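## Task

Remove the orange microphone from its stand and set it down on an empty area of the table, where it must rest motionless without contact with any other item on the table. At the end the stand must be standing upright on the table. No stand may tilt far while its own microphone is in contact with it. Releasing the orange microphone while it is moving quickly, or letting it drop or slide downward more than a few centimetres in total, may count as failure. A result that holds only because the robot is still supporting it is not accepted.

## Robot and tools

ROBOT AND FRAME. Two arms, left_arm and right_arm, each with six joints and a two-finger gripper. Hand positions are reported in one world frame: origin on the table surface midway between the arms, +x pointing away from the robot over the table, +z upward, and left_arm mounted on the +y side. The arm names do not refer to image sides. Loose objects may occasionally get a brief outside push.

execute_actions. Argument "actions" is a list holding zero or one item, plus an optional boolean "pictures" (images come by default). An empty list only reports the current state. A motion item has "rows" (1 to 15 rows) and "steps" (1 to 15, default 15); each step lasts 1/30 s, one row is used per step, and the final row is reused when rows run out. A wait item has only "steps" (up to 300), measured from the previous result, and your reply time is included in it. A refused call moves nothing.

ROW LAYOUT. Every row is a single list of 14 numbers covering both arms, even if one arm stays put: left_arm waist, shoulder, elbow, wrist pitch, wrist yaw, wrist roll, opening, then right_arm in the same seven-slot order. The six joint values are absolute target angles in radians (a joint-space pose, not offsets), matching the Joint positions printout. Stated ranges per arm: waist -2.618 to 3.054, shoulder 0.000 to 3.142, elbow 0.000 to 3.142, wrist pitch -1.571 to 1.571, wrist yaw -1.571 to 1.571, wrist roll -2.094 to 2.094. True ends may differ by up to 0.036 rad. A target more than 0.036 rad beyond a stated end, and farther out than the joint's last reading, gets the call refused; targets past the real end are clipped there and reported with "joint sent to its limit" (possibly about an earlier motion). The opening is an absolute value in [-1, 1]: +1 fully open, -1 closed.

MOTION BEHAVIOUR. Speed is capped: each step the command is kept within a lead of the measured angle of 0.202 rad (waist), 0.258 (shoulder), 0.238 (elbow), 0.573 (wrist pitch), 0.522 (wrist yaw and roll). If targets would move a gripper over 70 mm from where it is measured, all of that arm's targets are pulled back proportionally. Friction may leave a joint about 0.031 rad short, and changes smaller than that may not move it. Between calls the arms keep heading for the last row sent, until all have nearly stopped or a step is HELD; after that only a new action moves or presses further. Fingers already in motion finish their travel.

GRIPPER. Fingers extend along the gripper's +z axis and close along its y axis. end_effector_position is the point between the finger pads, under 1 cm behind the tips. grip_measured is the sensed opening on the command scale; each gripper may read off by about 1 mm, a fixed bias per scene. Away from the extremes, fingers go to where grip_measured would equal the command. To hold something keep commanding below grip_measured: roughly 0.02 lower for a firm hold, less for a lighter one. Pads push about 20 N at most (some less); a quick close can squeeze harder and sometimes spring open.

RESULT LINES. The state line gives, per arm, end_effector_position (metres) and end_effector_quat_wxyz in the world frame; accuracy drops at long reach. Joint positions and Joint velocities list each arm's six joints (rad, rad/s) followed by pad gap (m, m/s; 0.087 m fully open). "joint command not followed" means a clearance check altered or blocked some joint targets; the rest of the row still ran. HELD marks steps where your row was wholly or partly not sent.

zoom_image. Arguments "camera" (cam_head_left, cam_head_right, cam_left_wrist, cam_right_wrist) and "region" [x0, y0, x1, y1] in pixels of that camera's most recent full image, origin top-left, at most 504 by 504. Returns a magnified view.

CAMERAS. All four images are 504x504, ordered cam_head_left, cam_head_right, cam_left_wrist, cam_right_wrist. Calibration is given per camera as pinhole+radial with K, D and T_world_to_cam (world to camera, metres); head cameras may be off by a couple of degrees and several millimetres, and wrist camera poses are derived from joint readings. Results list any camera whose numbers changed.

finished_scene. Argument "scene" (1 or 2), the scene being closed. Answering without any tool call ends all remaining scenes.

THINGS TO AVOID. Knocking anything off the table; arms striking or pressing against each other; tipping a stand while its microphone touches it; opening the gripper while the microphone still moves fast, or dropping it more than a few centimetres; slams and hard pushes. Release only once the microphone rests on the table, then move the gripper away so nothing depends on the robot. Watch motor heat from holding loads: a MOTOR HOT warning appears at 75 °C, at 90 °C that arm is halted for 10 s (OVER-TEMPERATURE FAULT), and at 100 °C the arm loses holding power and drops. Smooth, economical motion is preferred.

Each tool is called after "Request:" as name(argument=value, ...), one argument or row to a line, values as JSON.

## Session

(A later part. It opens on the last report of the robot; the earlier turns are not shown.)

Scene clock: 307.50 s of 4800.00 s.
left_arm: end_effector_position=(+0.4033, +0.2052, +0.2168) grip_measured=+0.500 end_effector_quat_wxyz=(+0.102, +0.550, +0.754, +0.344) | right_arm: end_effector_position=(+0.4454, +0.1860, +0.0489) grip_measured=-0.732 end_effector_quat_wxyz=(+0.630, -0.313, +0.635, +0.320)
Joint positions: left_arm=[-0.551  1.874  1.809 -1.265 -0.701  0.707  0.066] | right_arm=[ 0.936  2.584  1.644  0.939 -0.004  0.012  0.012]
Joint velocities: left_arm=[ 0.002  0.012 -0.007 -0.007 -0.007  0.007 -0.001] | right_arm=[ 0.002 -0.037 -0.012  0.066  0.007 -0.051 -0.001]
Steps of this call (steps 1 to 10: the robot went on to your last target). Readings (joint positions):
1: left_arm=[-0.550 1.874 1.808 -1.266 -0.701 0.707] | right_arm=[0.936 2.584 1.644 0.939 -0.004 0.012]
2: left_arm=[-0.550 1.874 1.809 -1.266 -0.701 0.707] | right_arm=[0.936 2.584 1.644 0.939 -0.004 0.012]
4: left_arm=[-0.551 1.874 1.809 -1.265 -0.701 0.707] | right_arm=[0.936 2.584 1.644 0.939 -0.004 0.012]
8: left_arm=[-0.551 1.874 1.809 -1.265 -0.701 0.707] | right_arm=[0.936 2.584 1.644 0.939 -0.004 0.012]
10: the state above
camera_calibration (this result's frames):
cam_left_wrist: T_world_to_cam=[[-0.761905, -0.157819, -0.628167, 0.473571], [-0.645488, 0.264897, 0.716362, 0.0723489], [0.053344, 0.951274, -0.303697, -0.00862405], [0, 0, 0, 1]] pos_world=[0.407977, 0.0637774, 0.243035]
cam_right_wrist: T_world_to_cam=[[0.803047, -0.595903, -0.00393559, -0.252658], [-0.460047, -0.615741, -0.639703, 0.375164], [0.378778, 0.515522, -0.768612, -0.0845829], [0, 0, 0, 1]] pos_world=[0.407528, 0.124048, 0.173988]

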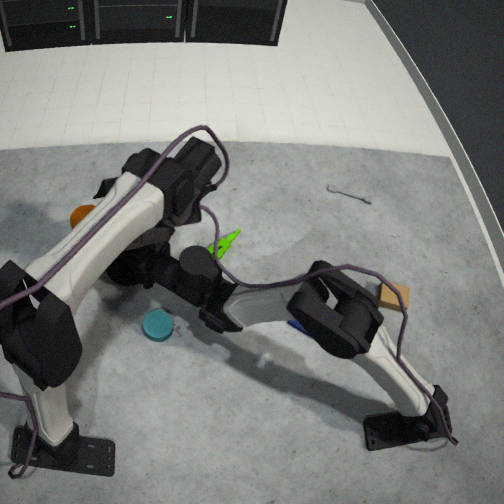

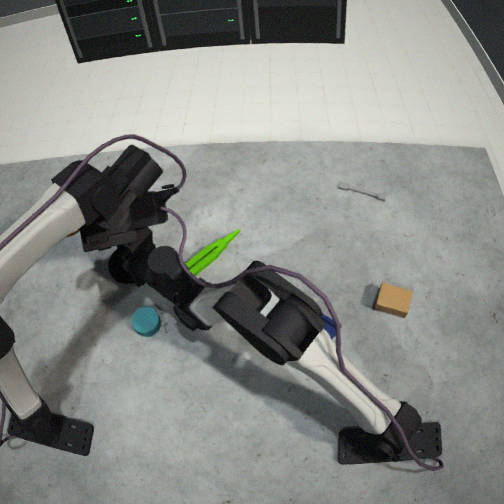

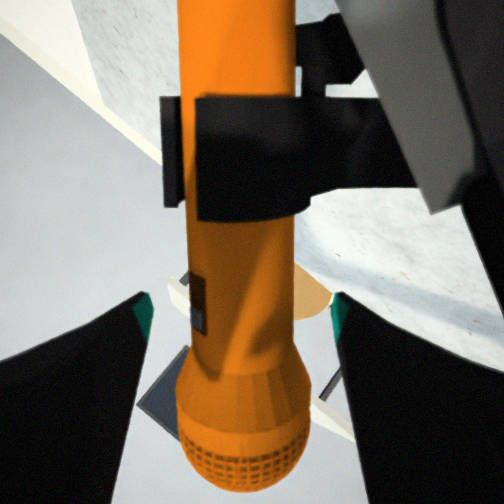

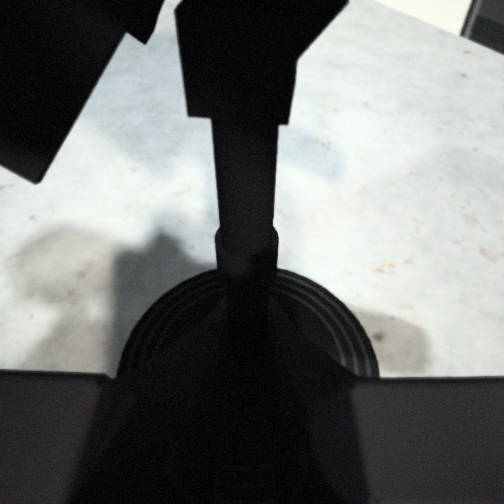

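Request:
execute_actions(
  actions=[
    {"rows": [[-0.563,1.897,1.837,-1.24,-0.71,0.697,0.42,0.946,2.61,1.665,0.926,0,0,-0.745],[-0.563,1.897,1.837,-1.24,-0.71,0.697,0.32,0.946,2.61,1.665,0.926,0,0,-0.75],[-0.563,1.897,1.837,-1.24,-0.71,0.697,0.22,0.946,2.61,1.665,0.926,0,0,-0.755],[-0.563,1.897,1.837,-1.24,-0.71,0.697,0.12,0.946,2.61,1.665,0.926,0,0,-0.76],[-0.563,1.897,1.837,-1.24,-0.71,0.697,0.03,0.946,2.61,1.665,0.926,0,0,-0.76],[-0.563,1.897,1.837,-1.24,-0.71,0.697,-0.04,0.946,2.61,1.665,0.926,0,0,-0.76],[-0.563,1.897,1.837,-1.24,-0.71,0.697,-0.09,0.946,2.61,1.665,0.926,0,0,-0.76],[-0.563,1.897,1.837,-1.24,-0.71,0.697,-0.13,0.946,2.61,1.665,0.926,0,0,-0.76],[-0.563,1.897,1.837,-1.24,-0.71,0.697,-0.16,0.946,2.61,1.665,0.926,0,0,-0.76],[-0.563,1.897,1.837,-1.24,-0.71,0.697,-0.18,0.946,2.61,1.665,0.926,0,0,-0.76],[-0.563,1.897,1.837,-1.24,-0.71,0.697,-0.2,0.946,2.61,1.665,0.926,0,0,-0.76],[-0.563,1.897,1.837,-1.24,-0.71,0.697,-0.22,0.946,2.61,1.665,0.926,0,0,-0.76],[-0.563,1.897,1.837,-1.24,-0.71,0.697,-0.24,0.946,2.61,1.665,0.926,0,0,-0.76],[-0.563,1.897,1.837,-1.24,-0.71,0.697,-0.26,0.946,2.61,1.665,0.926,0,0,-0.76],[-0.563,1.897,1.837,-1.24,-0.71,0.697,-0.28,0.946,2.61,1.665,0.926,0,0,-0.76]], "steps": 15},
  ],
  pictures=false,
)

Request:
execute_actions(
  actions=[
    {"steps": 6},
  ],
)

Scene clock: 315.50 s of 4800.00 s.
left_arm: end_effector_position=(+0.4045, +0.2041, +0.2167) grip_measured=-0.207 end_effector_quat_wxyz=(+0.107, +0.546, +0.756, +0.344) | right_arm: end_effector_position=(+0.4455, +0.1860, +0.0489) grip_measured=-0.732 end_effector_quat_wxyz=(+0.630, -0.313, +0.635, +0.320)
Joint positions: left_arm=[-0.551  1.874  1.809 -1.256 -0.701  0.701  0.035] | right_arm=[ 0.936  2.584  1.644  0.939 -0.004  0.012  0.012]
Joint velocities: left_arm=[-0.007  0.022 -0.002  0.007 -0.007 -0.022  0.   ] | right_arm=[-0.002 -0.007  0.002 -0.007  0.022 -0.037 -0.   ]
Steps of this call (steps 1 to 15: the robot went on to your last target; steps 16 to 100: nothing new was sent; then 4.17 s passed at rest; steps 101 to 115: all 15 steps of this action). Readings (joint positions):
101: left_arm=[-0.551 1.874 1.809 -1.265 -0.701 0.707] | right_arm=[0.936 2.584 1.644 0.939 -0.004 0.012]
102: left_arm=[-0.551 1.874 1.809 -1.263 -0.701 0.706] | right_arm=[0.936 2.584 1.644 0.939 -0.004 0.012]
104: left_arm=[-0.551 1.874 1.809 -1.260 -0.701 0.706] | right_arm=[0.936 2.584 1.644 0.939 -0.004 0.012]
108: left_arm=[-0.551 1.874 1.809 -1.257 -0.701 0.705] | right_arm=[0.936 2.584 1.644 0.939 -0.004 0.012]
115: the state above

Scene clock: 315.70 s of 4800.00 s.
left_arm: end_effector_position=(+0.4045, +0.2041, +0.2167) grip_measured=-0.207 end_effector_quat_wxyz=(+0.107, +0.546, +0.756, +0.344) | right_arm: end_effector_position=(+0.4455, +0.1860, +0.0489) grip_measured=-0.732 end_effector_quat_wxyz=(+0.630, -0.313, +0.635, +0.320)
Joint positions: left_arm=[-0.551  1.874  1.809 -1.256 -0.701  0.701  0.035] | right_arm=[ 0.936  2.584  1.644  0.939 -0.004  0.012  0.012]
Joint velocities: left_arm=[-0.012  0.022 -0.032  0.022 -0.007  0.037 -0.001] | right_arm=[-0.002  0.007 -0.002 -0.022 -0.066  0.037  0.   ]
Steps of this call (steps 1 to 6: the robot went on to your last target). Readings (joint positions):
1: left_arm=[-0.551 1.874 1.809 -1.256 -0.701 0.701] | right_arm=[0.936 2.584 1.644 0.939 -0.004 0.012]
2: left_arm=[-0.551 1.874 1.809 -1.256 -0.701 0.701] | right_arm=[0.936 2.584 1.644 0.939 -0.004 0.012]
4: left_arm=[-0.551 1.874 1.809 -1.256 -0.701 0.701] | right_arm=[0.936 2.584 1.644 0.939 -0.004 0.012]
6: the state above
camera_calibration (this result's frames):
cam_left_wrist: T_world_to_cam=[[-0.755613, -0.166051, -0.633621, 0.474574], [-0.652916, 0.268368, 0.708293, 0.0774767], [0.0524312, 0.948897, -0.3112, -0.00518513], [0, 0, 0, 1]] pos_world=[0.409452, 0.0629312, 0.24421]
cam_right_wrist: T_world_to_cam=[[0.802819, -0.59621, -0.00393526, -0.252567], [-0.460282, -0.615565, -0.639703, 0.375236], [0.378975, 0.515377, -0.768612, -0.0846434], [0, 0, 0, 1]] pos_world=[0.407558, 0.124023, 0.173988]

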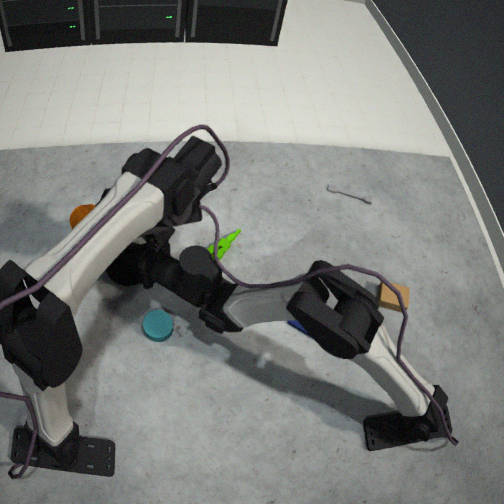

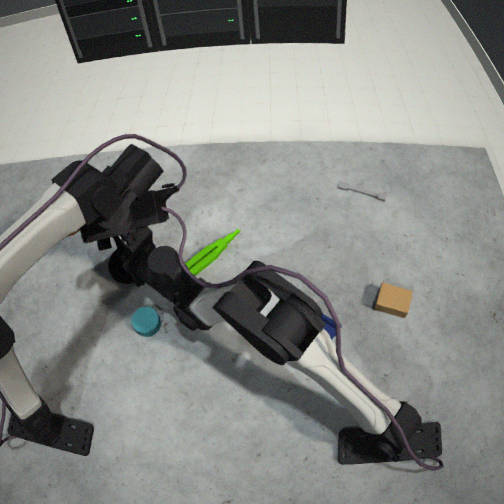

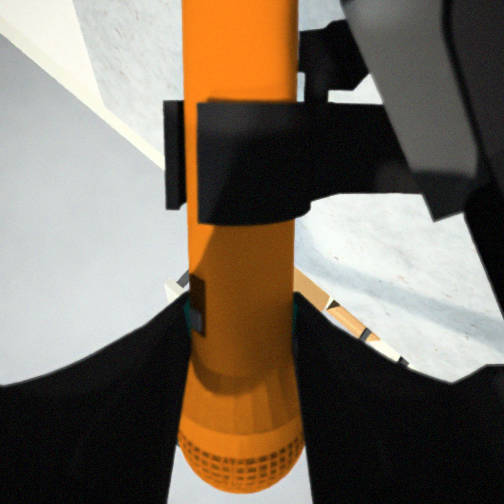

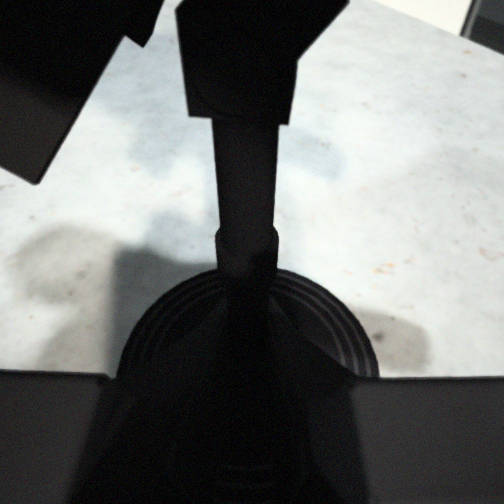

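Request:
execute_actions(
  actions=[],
)

Scene clock: 326.30 s of 4800.00 s.
left_arm: end_effector_position=(+0.4045, +0.2041, +0.2167) grip_measured=-0.207 end_effector_quat_wxyz=(+0.107, +0.546, +0.756, +0.344) | right_arm: end_effector_position=(+0.4455, +0.1860, +0.0489) grip_measured=-0.732 end_effector_quat_wxyz=(+0.630, -0.313, +0.635, +0.320)
Joint positions: left_arm=[-0.551  1.874  1.809 -1.256 -0.701  0.701  0.035] | right_arm=[ 0.936  2.584  1.644  0.939 -0.004  0.012  0.012]
Joint velocities: left_arm=[ 0.007  0.007  0.007  0.037 -0.022 -0.095 -0.001] | right_arm=[-0.017 -0.007 -0.017 -0.022 -0.066 -0.081  0.001]
Steps of this call (steps 1 to 15: the robot went on to your last target; steps 16 to 100: nothing new was sent; then 7.27 s passed at rest). Readings (joint positions):
1: left_arm=[-0.551 1.874 1.809 -1.256 -0.701 0.701] | right_arm=[0.936 2.584 1.644 0.939 -0.004 0.012]
2: left_arm=[-0.551 1.874 1.809 -1.256 -0.701 0.701] | right_arm=[0.936 2.584 1.644 0.939 -0.004 0.012]
4: left_arm=[-0.551 1.874 1.809 -1.256 -0.701 0.701] | right_arm=[0.936 2.584 1.644 0.939 -0.004 0.012]
8: left_arm=[-0.551 1.874 1.809 -1.256 -0.701 0.701] | right_arm=[0.936 2.584 1.644 0.939 -0.004 0.012]
100: the state above
All arms were judged still, so your last target was given up. Only a new action makes them travel on or press farther. Fingers that are still opening or closing keep moving.
camera_calibration (this result's frames):
cam_left_wrist: T_world_to_cam=[[-0.755613, -0.166051, -0.633621, 0.474574], [-0.652916, 0.268368, 0.708293, 0.0774767], [0.0524312, 0.948897, -0.3112, -0.00518513], [0, 0, 0, 1]] pos_world=[0.409452, 0.0629312, 0.24421]
cam_right_wrist: T_world_to_cam=[[0.802819, -0.59621, -0.00393526, -0.252567], [-0.460282, -0.615565, -0.639703, 0.375236], [0.378975, 0.515377, -0.768612, -0.0846434], [0, 0, 0, 1]] pos_world=[0.407558, 0.124023, 0.173988]

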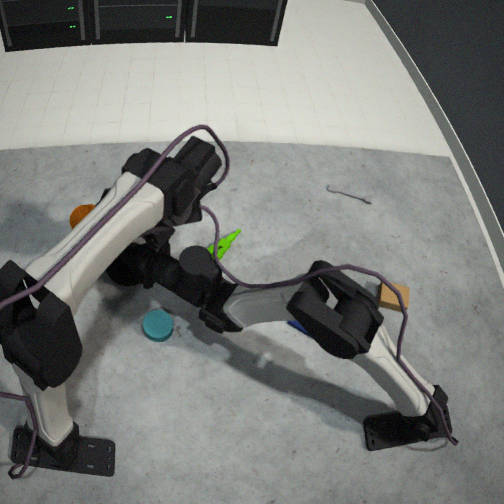

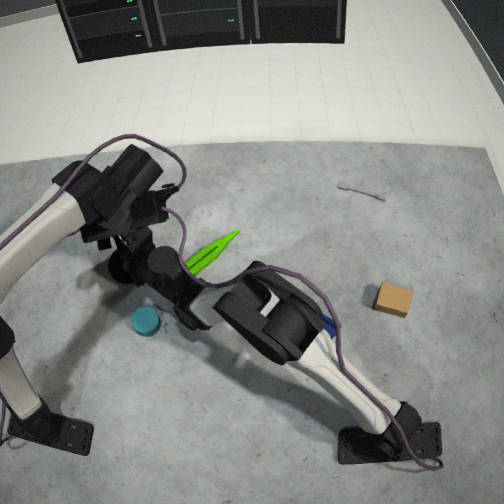

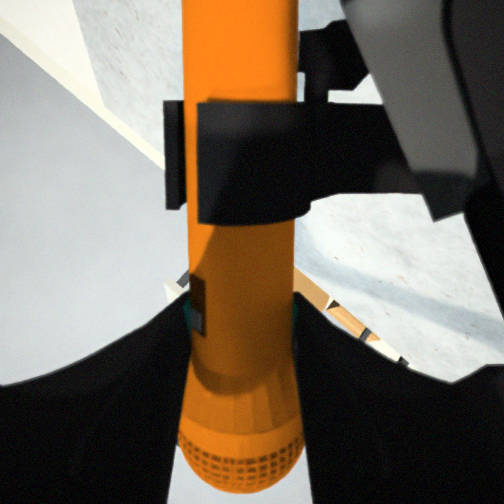

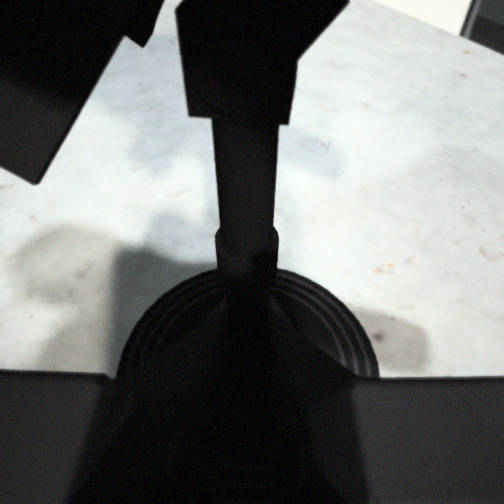

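Request:
execute_actions(
  actions=[
    {"rows": [[-0.556,1.882,1.820,-1.250,-0.705,0.700,-0.28,0.946,2.61,1.665,0.926,0,0,-0.76],[-0.548,1.867,1.803,-1.260,-0.699,0.704,-0.28,0.946,2.61,1.665,0.926,0,0,-0.76],[-0.541,1.852,1.787,-1.271,-0.694,0.707,-0.28,0.946,2.61,1.665,0.926,0,0,-0.76],[-0.541,1.851,1.786,-1.271,-0.694,0.707,-0.28,0.946,2.61,1.665,0.926,0,0,-0.76],[-0.541,1.849,1.785,-1.272,-0.694,0.707,-0.28,0.946,2.61,1.665,0.926,0,0,-0.76],[-0.540,1.846,1.784,-1.273,-0.694,0.708,-0.28,0.946,2.61,1.665,0.926,0,0,-0.76],[-0.540,1.842,1.781,-1.274,-0.694,0.708,-0.28,0.946,2.61,1.665,0.926,0,0,-0.76],[-0.540,1.838,1.779,-1.276,-0.694,0.709,-0.28,0.946,2.61,1.665,0.926,0,0,-0.76],[-0.539,1.833,1.776,-1.277,-0.693,0.709,-0.28,0.946,2.61,1.665,0.926,0,0,-0.76],[-0.539,1.828,1.773,-1.279,-0.693,0.710,-0.28,0.946,2.61,1.665,0.926,0,0,-0.76],[-0.538,1.823,1.770,-1.281,-0.693,0.711,-0.28,0.946,2.61,1.665,0.926,0,0,-0.76],[-0.538,1.818,1.767,-1.283,-0.693,0.711,-0.28,0.946,2.61,1.665,0.926,0,0,-0.76],[-0.537,1.813,1.764,-1.284,-0.693,0.712,-0.28,0.946,2.61,1.665,0.926,0,0,-0.76],[-0.537,1.808,1.761,-1.286,-0.692,0.713,-0.28,0.946,2.61,1.665,0.926,0,0,-0.76],[-0.536,1.803,1.758,-1.288,-0.692,0.713,-0.28,0.946,2.61,1.665,0.926,0,0,-0.76]], "steps": 15},
  ],
  pictures=false,
)

Request:
execute_actions(
  actions=[
    {"rows": [[-0.536,1.798,1.755,-1.290,-0.692,0.714,-0.28,0.946,2.61,1.665,0.926,0,0,-0.76],[-0.535,1.792,1.752,-1.292,-0.692,0.715,-0.28,0.946,2.61,1.665,0.926,0,0,-0.76],[-0.535,1.787,1.749,-1.294,-0.692,0.715,-0.28,0.946,2.61,1.665,0.926,0,0,-0.76],[-0.534,1.782,1.746,-1.295,-0.692,0.716,-0.28,0.946,2.61,1.665,0.926,0,0,-0.76],[-0.534,1.777,1.744,-1.297,-0.692,0.717,-0.28,0.946,2.61,1.665,0.926,0,0,-0.76],[-0.533,1.773,1.742,-1.299,-0.691,0.717,-0.28,0.946,2.61,1.665,0.926,0,0,-0.76],[-0.533,1.769,1.740,-1.300,-0.691,0.718,-0.28,0.946,2.61,1.665,0.926,0,0,-0.76],[-0.533,1.766,1.738,-1.301,-0.691,0.718,-0.28,0.946,2.61,1.665,0.926,0,0,-0.76],[-0.532,1.763,1.737,-1.302,-0.691,0.719,-0.28,0.946,2.61,1.665,0.926,0,0,-0.76],[-0.532,1.761,1.736,-1.303,-0.691,0.719,-0.28,0.946,2.61,1.665,0.926,0,0,-0.76],[-0.532,1.760,1.735,-1.303,-0.691,0.719,-0.28,0.946,2.61,1.665,0.926,0,0,-0.76]], "steps": 15},
  ],
)

Scene clock: 355.73 s of 4800.00 s.
left_arm: end_effector_position=(+0.3994, +0.2064, +0.2180) grip_measured=-0.207 end_effector_quat_wxyz=(+0.109, +0.547, +0.758, +0.339) | right_arm: end_effector_position=(+0.4451, +0.1864, +0.0494) grip_measured=-0.732 end_effector_quat_wxyz=(+0.632, -0.316, +0.632, +0.317)
Joint positions: left_arm=[-0.551  1.848  1.786 -1.254 -0.69   0.701  0.035] | right_arm=[ 0.938  2.584  1.644  0.941 -0.004  0.001  0.012]
Joint velocities: left_arm=[ 0.002 -0.105 -0.105  0.066  0.007  0.007 -0.001] | right_arm=[-0.022 -0.012 -0.002  0.037 -0.022 -0.051 -0.   ]
Steps of this call (steps 1 to 90: nothing new was sent; then 25.93 s passed at rest; steps 91 to 105: all 15 steps of this action). Readings (joint positions):
91: left_arm=[-0.551 1.874 1.809 -1.257 -0.701 0.701] | right_arm=[0.936 2.584 1.644 0.939 -0.004 0.012]
92: left_arm=[-0.551 1.874 1.809 -1.257 -0.700 0.701] | right_arm=[0.936 2.584 1.644 0.939 -0.004 0.012]
94: left_arm=[-0.551 1.874 1.809 -1.258 -0.700 0.701] | right_arm=[0.936 2.584 1.644 0.939 -0.004 0.012]
98: left_arm=[-0.551 1.874 1.809 -1.258 -0.700 0.701] | right_arm=[0.936 2.584 1.644 0.939 -0.004 0.012]
105: the state above

Scene clock: 356.23 s of 4800.00 s.
left_arm: end_effector_position=(+0.3921, +0.2108, +0.2199) grip_measured=-0.207 end_effector_quat_wxyz=(+0.114, +0.546, +0.762, +0.328) | right_arm: end_effector_position=(+0.4435, +0.1880, +0.0511) grip_measured=-0.732 end_effector_quat_wxyz=(+0.638, -0.325, +0.625, +0.311)
Joint positions: left_arm=[-0.544  1.807  1.753 -1.251 -0.666  0.701  0.035] | right_arm=[ 0.942  2.584  1.644  0.948 -0.005 -0.026  0.012]
Joint velocities: left_arm=[-0.002 -0.007 -0.002 -0.066  0.066  0.037  0.001] | right_arm=[ 0.002  0.007  0.007  0.022 -0.066  0.037 -0.   ]
Steps of this call (steps 1 to 15: all 15 steps of this action). Readings (joint positions):
1: left_arm=[-0.551 1.845 1.783 -1.254 -0.689 0.701] | right_arm=[0.938 2.584 1.644 0.942 -0.004 -0.001]
2: left_arm=[-0.551 1.840 1.779 -1.253 -0.688 0.701] | right_arm=[0.938 2.584 1.644 0.942 -0.004 -0.004]
4: left_arm=[-0.551 1.833 1.772 -1.252 -0.685 0.701] | right_arm=[0.939 2.584 1.644 0.943 -0.004 -0.009]
8: left_arm=[-0.548 1.818 1.761 -1.251 -0.676 0.701] | right_arm=[0.941 2.584 1.644 0.946 -0.004 -0.018]
15: the state above
camera_calibration (this result's frames):
cam_left_wrist: T_world_to_cam=[[-0.760721, -0.186995, -0.621559, 0.472085], [-0.646936, 0.296184, 0.702673, 0.0583451], [0.0526996, 0.936647, -0.346287, 0.00028008], [0, 0, 0, 1]] pos_world=[0.396856, 0.0707344, 0.252529]
cam_right_wrist: T_world_to_cam=[[0.806495, -0.590246, 0.0342887, -0.254462], [-0.432797, -0.628882, -0.645906, 0.367559], [0.402807, 0.50608, -0.762646, -0.0923269], [0, 0, 0, 1]] pos_world=[0.401491, 0.12768, 0.175721]

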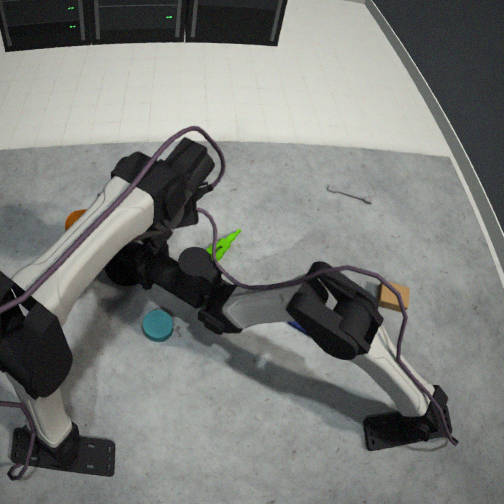

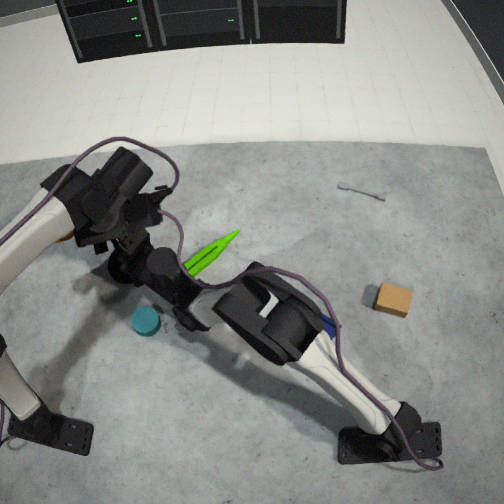

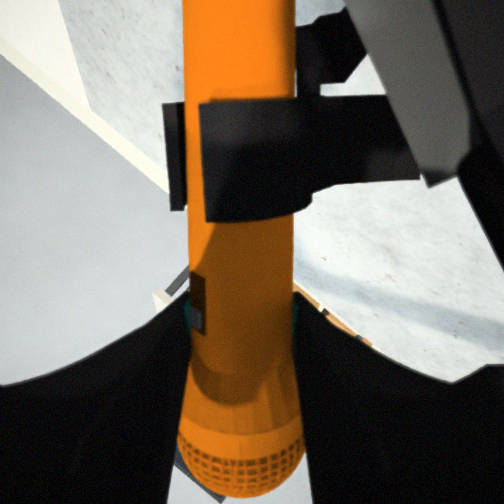

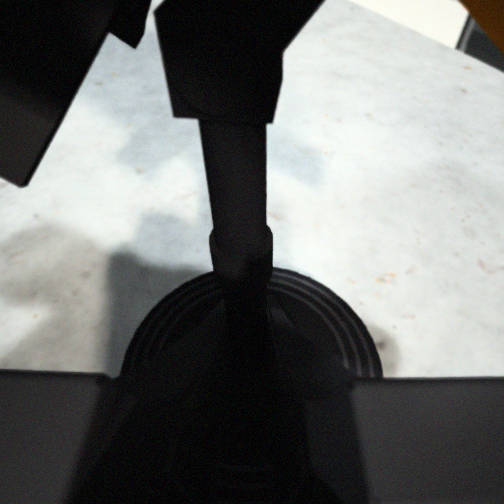

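Request:
execute_actions(
  actions=[
    {"rows": [[-0.536,1.778,1.748,-1.295,-0.693,0.716,-0.28,0.946,2.61,1.665,0.926,0,0,-0.76],[-0.540,1.796,1.761,-1.287,-0.696,0.713,-0.28,0.946,2.61,1.665,0.926,0,0,-0.76],[-0.543,1.810,1.772,-1.280,-0.698,0.710,-0.28,0.946,2.61,1.665,0.926,0,0,-0.76],[-0.546,1.822,1.781,-1.274,-0.700,0.708,-0.28,0.946,2.61,1.665,0.926,0,0,-0.76],[-0.548,1.833,1.789,-1.269,-0.702,0.706,-0.28,0.946,2.61,1.665,0.926,0,0,-0.76],[-0.550,1.843,1.797,-1.265,-0.703,0.705,-0.28,0.946,2.61,1.665,0.926,0,0,-0.76],[-0.552,1.853,1.804,-1.262,-0.704,0.704,-0.28,0.946,2.61,1.665,0.926,0,0.005,-0.76],[-0.554,1.862,1.811,-1.260,-0.705,0.703,-0.28,0.946,2.61,1.665,0.926,0,0.01,-0.76],[-0.556,1.871,1.817,-1.259,-0.706,0.702,-0.28,0.946,2.61,1.665,0.926,0,0.01,-0.76],[-0.558,1.879,1.823,-1.258,-0.707,0.701,-0.28,0.946,2.61,1.665,0.926,0,0.01,-0.76],[-0.560,1.886,1.828,-1.257,-0.708,0.701,-0.28,0.946,2.61,1.665,0.926,0,0.01,-0.76],[-0.561,1.891,1.832,-1.256,-0.709,0.701,-0.28,0.946,2.61,1.665,0.926,0,0.01,-0.76],[-0.562,1.895,1.835,-1.256,-0.710,0.701,-0.28,0.946,2.61,1.665,0.926,0,0.01,-0.76],[-0.563,1.897,1.837,-1.256,-0.710,0.701,-0.28,0.946,2.61,1.665,0.926,0,0.01,-0.76]], "steps": 15},
  ],
  pictures=false,
)

Request:
execute_actions(
  actions=[
    {"steps": 8},
  ],
)

Scene clock: 363.27 s of 4800.00 s.
left_arm: end_effector_position=(+0.4032, +0.2049, +0.2161) grip_measured=-0.207 end_effector_quat_wxyz=(+0.105, +0.547, +0.757, +0.341) | right_arm: end_effector_position=(+0.4448, +0.1865, +0.0489) grip_measured=-0.732 end_effector_quat_wxyz=(+0.633, -0.311, +0.635, +0.314)
Joint positions: left_arm=[-0.549  1.87   1.805 -1.259 -0.695  0.701  0.035] | right_arm=[0.942 2.584 1.644 0.939 0.013 0.006 0.012]
Joint velocities: left_arm=[-0.037  0.056  0.037 -0.183 -0.051  0.081  0.   ] | right_arm=[-0.007 -0.007  0.002 -0.051 -0.066 -0.007  0.001]
Steps of this call (steps 1 to 15: the robot went on to your last target; steps 16 to 100: nothing new was sent; then 3.20 s passed at rest; steps 101 to 115: all 15 steps of this action). Readings (joint positions):
101: left_arm=[-0.544 1.807 1.753 -1.251 -0.666 0.701] | right_arm=[0.942 2.584 1.644 0.948 -0.005 -0.027]
102: left_arm=[-0.544 1.807 1.753 -1.251 -0.666 0.701] | right_arm=[0.942 2.584 1.644 0.948 -0.005 -0.027]
104: left_arm=[-0.544 1.809 1.753 -1.249 -0.666 0.701] | right_arm=[0.942 2.584 1.644 0.948 -0.005 -0.027]
108: left_arm=[-0.544 1.832 1.770 -1.245 -0.677 0.701] | right_arm=[0.942 2.584 1.644 0.944 -0.000 -0.022]
115: the state above

Scene clock: 363.53 s of 4800.00 s.
left_arm: end_effector_position=(+0.4032, +0.2049, +0.2162) grip_measured=-0.207 end_effector_quat_wxyz=(+0.104, +0.547, +0.757, +0.342) | right_arm: end_effector_position=(+0.4448, +0.1865, +0.0489) grip_measured=-0.732 end_effector_quat_wxyz=(+0.633, -0.310, +0.636, +0.315)
Joint positions: left_arm=[-0.55   1.873  1.807 -1.262 -0.697  0.7    0.035] | right_arm=[0.942 2.584 1.644 0.939 0.014 0.007 0.012]
Joint velocities: left_arm=[-0.007 -0.012 -0.022 -0.051 -0.007  0.037  0.   ] | right_arm=[-0.002 -0.002 -0.022  0.007  0.037  0.037  0.001]
Steps of this call (steps 1 to 8: the robot went on to your last target). Readings (joint positions):
1: left_arm=[-0.549 1.871 1.806 -1.260 -0.697 0.701] | right_arm=[0.942 2.584 1.644 0.939 0.013 0.006]
2: left_arm=[-0.550 1.872 1.807 -1.261 -0.697 0.700] | right_arm=[0.942 2.584 1.644 0.939 0.013 0.007]
4: left_arm=[-0.550 1.873 1.807 -1.262 -0.697 0.700] | right_arm=[0.942 2.584 1.644 0.939 0.013 0.007]
8: the state above
camera_calibration (this result's frames):
cam_left_wrist: T_world_to_cam=[[-0.759345, -0.166549, -0.629012, 0.474], [-0.64878, 0.267767, 0.71231, 0.0744031], [0.0497938, 0.94898, -0.311381, -0.00492674], [0, 0, 0, 1]] pos_world=[0.408446, 0.063697, 0.24362]
cam_right_wrist: T_world_to_cam=[[0.795952, -0.60536, 0.000657398, -0.247111], [-0.464964, -0.612049, -0.63969, 0.376658], [0.387645, 0.508857, -0.768632, -0.0872855], [0, 0, 0, 1]] pos_world=[0.405657, 0.125358, 0.174016]

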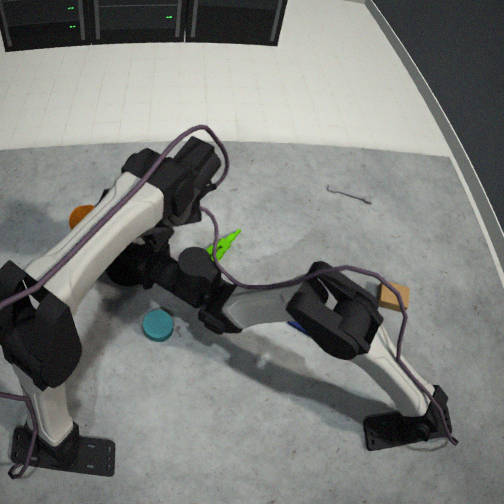

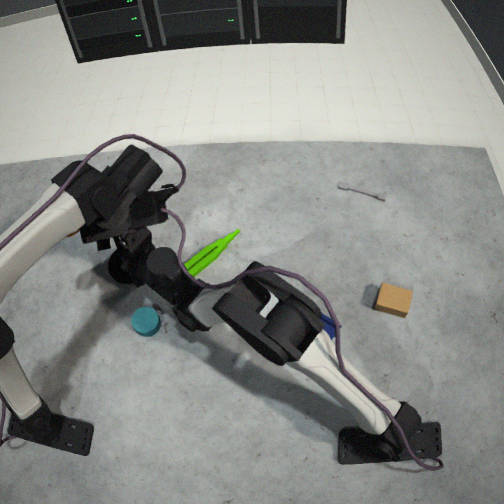

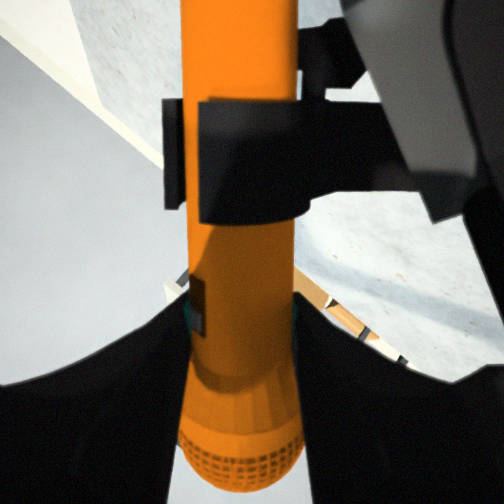

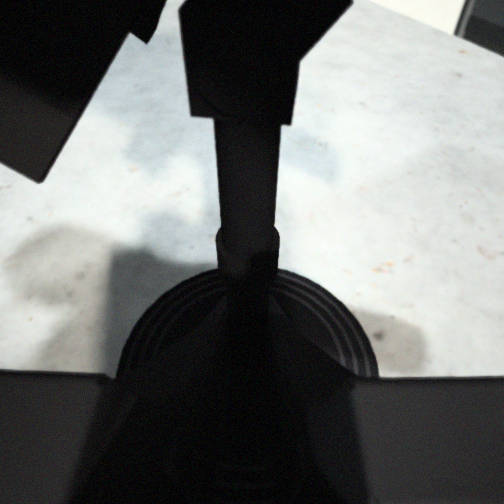

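Request:
zoom_image(
  camera="cam_left_wrist",
  region=[140, 0, 504, 260],
)

Request:
zoom_image(
  camera="cam_right_wrist",
  region=[0, 0, 400, 260],
)

Region (140, 0, 504, 260) of cam_left_wrist's 504x504 image, scaled by 1.385, with more detail than that image has; it fills the top 360 rows of this view, and the rest is white.

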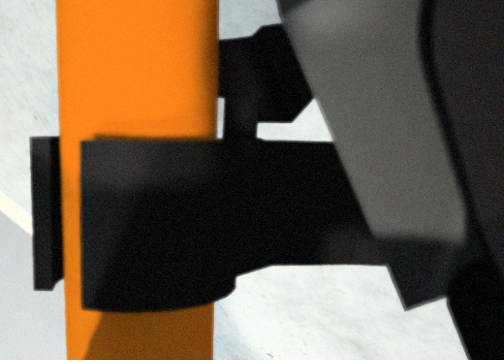

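Region (0, 0, 400, 260) of cam_right_wrist's 504x504 image, scaled by 1.260, with more detail than that image has; it fills the top 328 rows of this view, and the rest is white.

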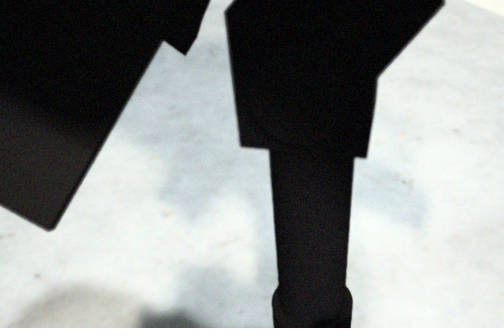

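Request:
execute_actions(
  actions=[
    {"rows": [[-0.560,1.890,1.837,-1.258,-0.710,0.701,-0.28,0.945,2.61,1.660,0.920,0.002,0.01,-0.76],[-0.557,1.882,1.837,-1.260,-0.711,0.702,-0.28,0.944,2.61,1.655,0.912,0.004,0.01,-0.76],[-0.554,1.874,1.837,-1.262,-0.713,0.702,-0.28,0.943,2.61,1.650,0.904,0.006,0.01,-0.76],[-0.552,1.866,1.837,-1.264,-0.716,0.703,-0.28,0.942,2.61,1.645,0.896,0.008,0.01,-0.76],[-0.550,1.859,1.838,-1.266,-0.720,0.704,-0.28,0.942,2.61,1.640,0.888,0.01,0.01,-0.76],[-0.549,1.853,1.839,-1.268,-0.724,0.705,-0.28,0.942,2.61,1.634,0.880,0.01,0.01,-0.76],[-0.548,1.848,1.840,-1.270,-0.728,0.706,-0.28,0.942,2.61,1.634,0.880,0.01,0.01,-0.76],[-0.548,1.845,1.841,-1.271,-0.732,0.707,-0.28,0.942,2.61,1.634,0.880,0.01,0.01,-0.76],[-0.548,1.842,1.842,-1.272,-0.736,0.708,-0.28,0.942,2.61,1.634,0.880,0.01,0.01,-0.76],[-0.548,1.840,1.843,-1.273,-0.740,0.709,-0.28,0.942,2.61,1.634,0.880,0.01,0.01,-0.76],[-0.548,1.838,1.844,-1.274,-0.744,0.710,-0.28,0.942,2.61,1.634,0.880,0.01,0.01,-0.76],[-0.548,1.836,1.845,-1.275,-0.748,0.711,-0.28,0.942,2.61,1.634,0.880,0.01,0.01,-0.76],[-0.548,1.834,1.846,-1.276,-0.752,0.712,-0.28,0.942,2.61,1.634,0.880,0.01,0.01,-0.76],[-0.548,1.832,1.847,-1.277,-0.756,0.713,-0.28,0.942,2.61,1.634,0.880,0.01,0.01,-0.76],[-0.548,1.830,1.848,-1.278,-0.760,0.714,-0.28,0.942,2.61,1.634,0.880,0.01,0.01,-0.76]], "steps": 15},
  ],
  pictures=false,
)

Request:
execute_actions(
  actions=[
    {"rows": [[-0.547,1.828,1.849,-1.279,-0.765,0.715,-0.28,0.942,2.61,1.634,0.880,0.01,0.01,-0.76],[-0.547,1.826,1.850,-1.280,-0.770,0.716,-0.28,0.942,2.61,1.634,0.880,0.01,0.01,-0.76],[-0.547,1.824,1.851,-1.281,-0.775,0.717,-0.28,0.942,2.61,1.634,0.880,0.01,0.01,-0.76],[-0.547,1.822,1.852,-1.282,-0.780,0.718,-0.28,0.942,2.61,1.634,0.880,0.01,0.01,-0.76],[-0.547,1.820,1.853,-1.283,-0.785,0.719,-0.28,0.942,2.61,1.634,0.880,0.01,0.01,-0.76],[-0.547,1.818,1.854,-1.284,-0.790,0.720,-0.28,0.942,2.61,1.634,0.880,0.01,0.01,-0.76],[-0.546,1.816,1.855,-1.285,-0.796,0.721,-0.28,0.942,2.61,1.634,0.880,0.01,0.01,-0.76],[-0.546,1.815,1.856,-1.286,-0.802,0.722,-0.28,0.942,2.61,1.634,0.880,0.01,0.01,-0.76],[-0.546,1.814,1.857,-1.287,-0.808,0.723,-0.28,0.942,2.61,1.634,0.880,0.01,0.01,-0.76],[-0.546,1.813,1.858,-1.288,-0.814,0.724,-0.28,0.942,2.61,1.634,0.880,0.01,0.01,-0.76]], "steps": 15},
  ],
)

Scene clock: 484.03 s of 4800.00 s.
left_arm: end_effector_position=(+0.4032, +0.2055, +0.2167) grip_measured=-0.207 end_effector_quat_wxyz=(+0.103, +0.546, +0.756, +0.344) | right_arm: end_effector_position=(+0.4448, +0.1863, +0.0479) grip_measured=-0.732 end_effector_quat_wxyz=(+0.632, -0.311, +0.637, +0.314)
Joint positions: left_arm=[-0.55   1.873  1.807 -1.263 -0.702  0.7    0.035] | right_arm=[0.942 2.584 1.644 0.935 0.015 0.007 0.012]
Joint velocities: left_arm=[-0.007  0.007  0.012 -0.022  0.007 -0.037  0.   ] | right_arm=[ 0.007  0.002 -0.002  0.066 -0.022 -0.051 -0.   ]
Steps of this call (steps 1 to 15: the robot went on to your last target; steps 16 to 100: nothing new was sent; then 116.67 s passed at rest; steps 101 to 115: all 15 steps of this action). Readings (joint positions):
101: left_arm=[-0.550 1.873 1.807 -1.262 -0.697 0.700] | right_arm=[0.942 2.584 1.644 0.938 0.014 0.007]
102: left_arm=[-0.550 1.873 1.807 -1.262 -0.698 0.700] | right_arm=[0.942 2.584 1.644 0.938 0.014 0.007]
104: left_arm=[-0.550 1.873 1.807 -1.262 -0.698 0.700] | right_arm=[0.942 2.584 1.644 0.936 0.015 0.007]
108: left_arm=[-0.550 1.873 1.807 -1.262 -0.699 0.700] | right_arm=[0.942 2.584 1.644 0.935 0.015 0.007]
115: the state above

Scene clock: 484.53 s of 4800.00 s.
left_arm: end_effector_position=(+0.4024, +0.2067, +0.2193) grip_measured=-0.207 end_effector_quat_wxyz=(+0.102, +0.551, +0.753, +0.346) | right_arm: end_effector_position=(+0.4448, +0.1863, +0.0479) grip_measured=-0.732 end_effector_quat_wxyz=(+0.632, -0.311, +0.637, +0.314)
Joint positions: left_arm=[-0.55   1.866  1.807 -1.268 -0.703  0.714  0.035] | right_arm=[0.942 2.584 1.644 0.935 0.015 0.007 0.012]
Joint velocities: left_arm=[-0.007  0.007 -0.017 -0.007  0.007  0.066 -0.001] | right_arm=[-0.002 -0.017  0.002 -0.022  0.066  0.022  0.   ]
Steps of this call (steps 1 to 15: all 15 steps of this action). Readings (joint positions):
1: left_arm=[-0.550 1.871 1.807 -1.263 -0.702 0.700] | right_arm=[0.942 2.584 1.644 0.935 0.015 0.007]
2: left_arm=[-0.550 1.870 1.807 -1.264 -0.702 0.701] | right_arm=[0.942 2.584 1.644 0.935 0.015 0.007]
4: left_arm=[-0.550 1.868 1.807 -1.266 -0.702 0.705] | right_arm=[0.942 2.584 1.644 0.935 0.015 0.007]
8: left_arm=[-0.550 1.867 1.807 -1.267 -0.702 0.710] | right_arm=[0.942 2.584 1.644 0.935 0.015 0.007]
15: the state above
camera_calibration (this result's frames):
cam_left_wrist: T_world_to_cam=[[-0.762034, -0.152784, -0.629254, 0.473939], [-0.645001, 0.265014, 0.716758, 0.0692856], [0.0572519, 0.952063, -0.300496, -0.0116788], [0, 0, 0, 1]] pos_world=[0.406516, 0.0651678, 0.245058]
cam_right_wrist: T_world_to_cam=[[0.795259, -0.606269, 0.000319162, -0.246803], [-0.467459, -0.613514, -0.636461, 0.377079], [0.386063, 0.506002, -0.771309, -0.0866119], [0, 0, 0, 1]] pos_world=[0.405979, 0.12554, 0.17327]

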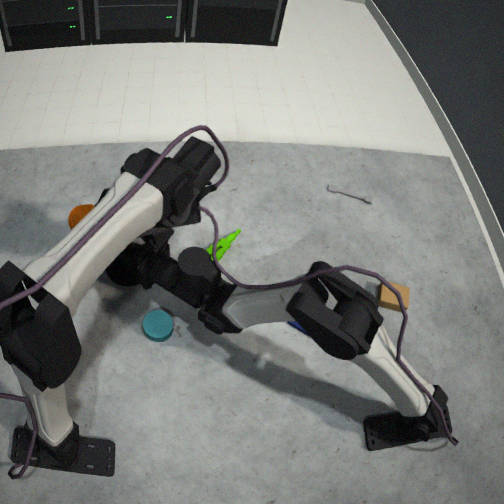

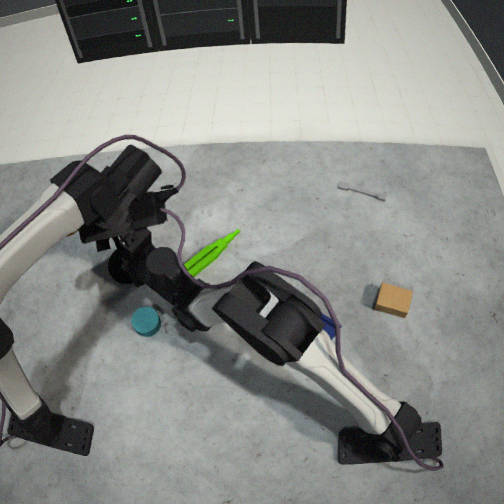

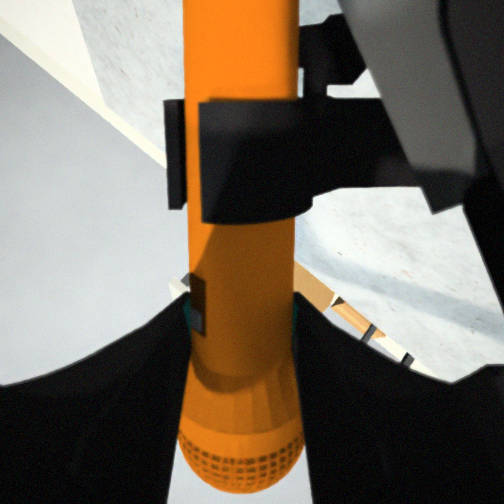

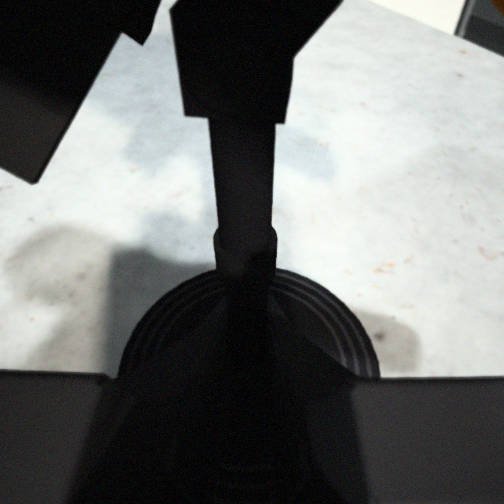

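Request:
execute_actions(
  actions=[
    {"rows": [[-0.546,1.811,1.859,-1.288,-0.818,0.726,-0.28,0.942,2.61,1.634,0.875,0.01,0.015,-0.76],[-0.546,1.809,1.860,-1.287,-0.823,0.728,-0.28,0.942,2.61,1.633,0.870,0.01,0.02,-0.76],[-0.546,1.807,1.861,-1.287,-0.828,0.730,-0.28,0.942,2.612,1.632,0.865,0.01,0.02,-0.76],[-0.546,1.805,1.862,-1.286,-0.833,0.732,-0.28,0.942,2.614,1.631,0.860,0.01,0.02,-0.76],[-0.546,1.803,1.863,-1.286,-0.838,0.735,-0.28,0.942,2.615,1.630,0.860,0.01,0.02,-0.76],[-0.546,1.801,1.864,-1.285,-0.843,0.737,-0.28,0.942,2.615,1.630,0.860,0.01,0.02,-0.76],[-0.546,1.799,1.865,-1.285,-0.848,0.739,-0.28,0.942,2.615,1.630,0.860,0.01,0.02,-0.76],[-0.546,1.797,1.866,-1.284,-0.853,0.742,-0.28,0.942,2.615,1.630,0.860,0.01,0.02,-0.76],[-0.546,1.795,1.867,-1.284,-0.858,0.744,-0.28,0.942,2.615,1.630,0.860,0.01,0.02,-0.76],[-0.546,1.793,1.868,-1.283,-0.863,0.746,-0.28,0.942,2.615,1.630,0.860,0.01,0.02,-0.76],[-0.546,1.791,1.869,-1.283,-0.867,0.748,-0.28,0.942,2.615,1.630,0.860,0.01,0.02,-0.76],[-0.546,1.790,1.869,-1.283,-0.871,0.750,-0.28,0.942,2.615,1.630,0.860,0.01,0.02,-0.76]], "steps": 15},
  ],
  pictures=false,
)

Request:
execute_actions(
  actions=[
    {"steps": 8},
  ],
)

Scene clock: 490.30 s of 4800.00 s.
left_arm: end_effector_position=(+0.4018, +0.2089, +0.2225) grip_measured=-0.207 end_effector_quat_wxyz=(+0.097, +0.558, +0.746, +0.350) | right_arm: end_effector_position=(+0.4433, +0.1874, +0.0479) grip_measured=-0.732 end_effector_quat_wxyz=(+0.630, -0.314, +0.636, +0.317)
Joint positions: left_arm=[-0.55   1.861  1.807 -1.275 -0.711  0.735  0.035] | right_arm=[0.942 2.584 1.644 0.935 0.004 0.007 0.012]
Joint velocities: left_arm=[-0.002 -0.017  0.007 -0.037  0.037  0.037  0.   ] | right_arm=[-0.017  0.002 -0.007 -0.037 -0.022  0.037  0.001]
Steps of this call (steps 1 to 15: the robot went on to your last target; steps 16 to 100: nothing new was sent; then 1.93 s passed at rest; steps 101 to 115: all 15 steps of this action). Readings (joint positions):
101: left_arm=[-0.550 1.866 1.807 -1.268 -0.703 0.714] | right_arm=[0.942 2.584 1.644 0.935 0.015 0.007]
102: left_arm=[-0.550 1.866 1.807 -1.268 -0.704 0.715] | right_arm=[0.942 2.584 1.644 0.935 0.015 0.007]
104: left_arm=[-0.550 1.866 1.807 -1.268 -0.705 0.717] | right_arm=[0.942 2.584 1.644 0.935 0.015 0.007]
108: left_arm=[-0.550 1.866 1.807 -1.268 -0.708 0.723] | right_arm=[0.942 2.584 1.644 0.934 0.015 0.007]
115: the state above

Scene clock: 490.57 s of 4800.00 s.
left_arm: end_effector_position=(+0.4014, +0.2093, +0.2225) grip_measured=-0.207 end_effector_quat_wxyz=(+0.095, +0.559, +0.745, +0.350) | right_arm: end_effector_position=(+0.4427, +0.1879, +0.0479) grip_measured=-0.732 end_effector_quat_wxyz=(+0.629, -0.315, +0.635, +0.319)
Joint positions: left_arm=[-0.55   1.861  1.807 -1.278 -0.711  0.737  0.035] | right_arm=[ 0.942  2.584  1.644  0.935 -0.     0.007  0.012]
Joint velocities: left_arm=[-0.017  0.012 -0.007 -0.022 -0.007 -0.037 -0.001] | right_arm=[-0.012 -0.022  0.012 -0.022 -0.007  0.066  0.001]
Steps of this call (steps 1 to 8: the robot went on to your last target). Readings (joint positions):
1: left_arm=[-0.550 1.861 1.807 -1.277 -0.711 0.736] | right_arm=[0.942 2.584 1.644 0.935 0.003 0.007]
2: left_arm=[-0.550 1.861 1.807 -1.277 -0.711 0.736] | right_arm=[0.942 2.584 1.644 0.935 0.002 0.007]
4: left_arm=[-0.550 1.861 1.807 -1.278 -0.711 0.736] | right_arm=[0.942 2.584 1.644 0.935 0.001 0.007]
8: the state above
camera_calibration (this result's frames):
cam_left_wrist: T_world_to_cam=[[-0.770115, -0.127502, -0.625033, 0.47261], [-0.634144, 0.259264, 0.728453, 0.0598474], [0.0691692, 0.957353, -0.280518, -0.023408], [0, 0, 0, 1]] pos_world=[0.403535, 0.0671522, 0.245234]
cam_right_wrist: T_world_to_cam=[[0.804417, -0.594065, 0.000242072, -0.250469], [-0.458083, -0.620546, -0.636461, 0.374241], [0.378249, 0.511869, -0.771309, -0.0842473], [0, 0, 0, 1]] pos_world=[0.404781, 0.126563, 0.17327]

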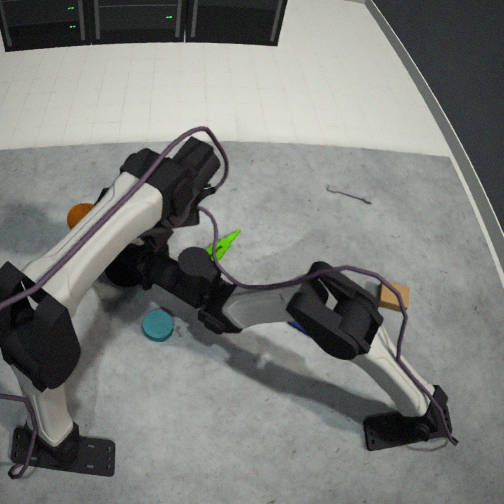

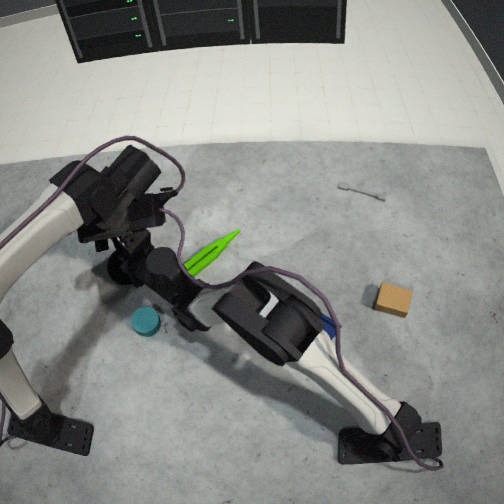

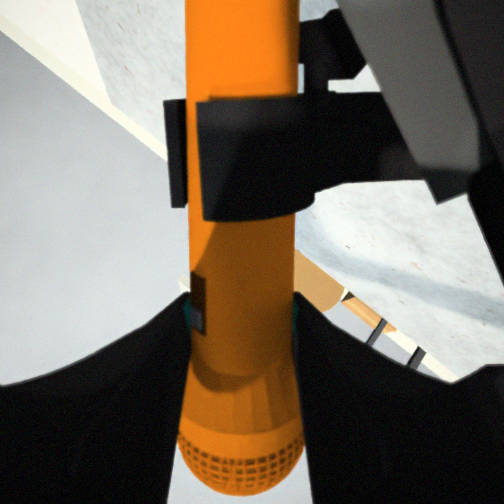

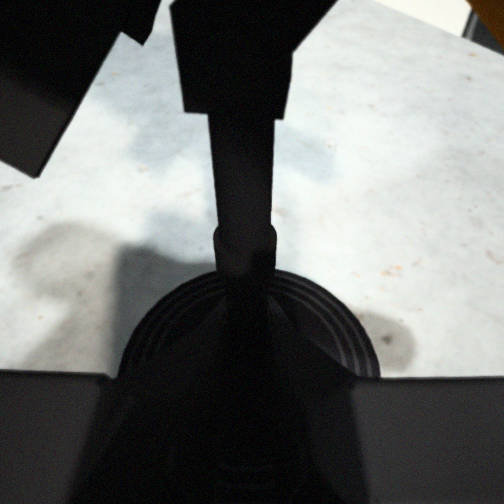

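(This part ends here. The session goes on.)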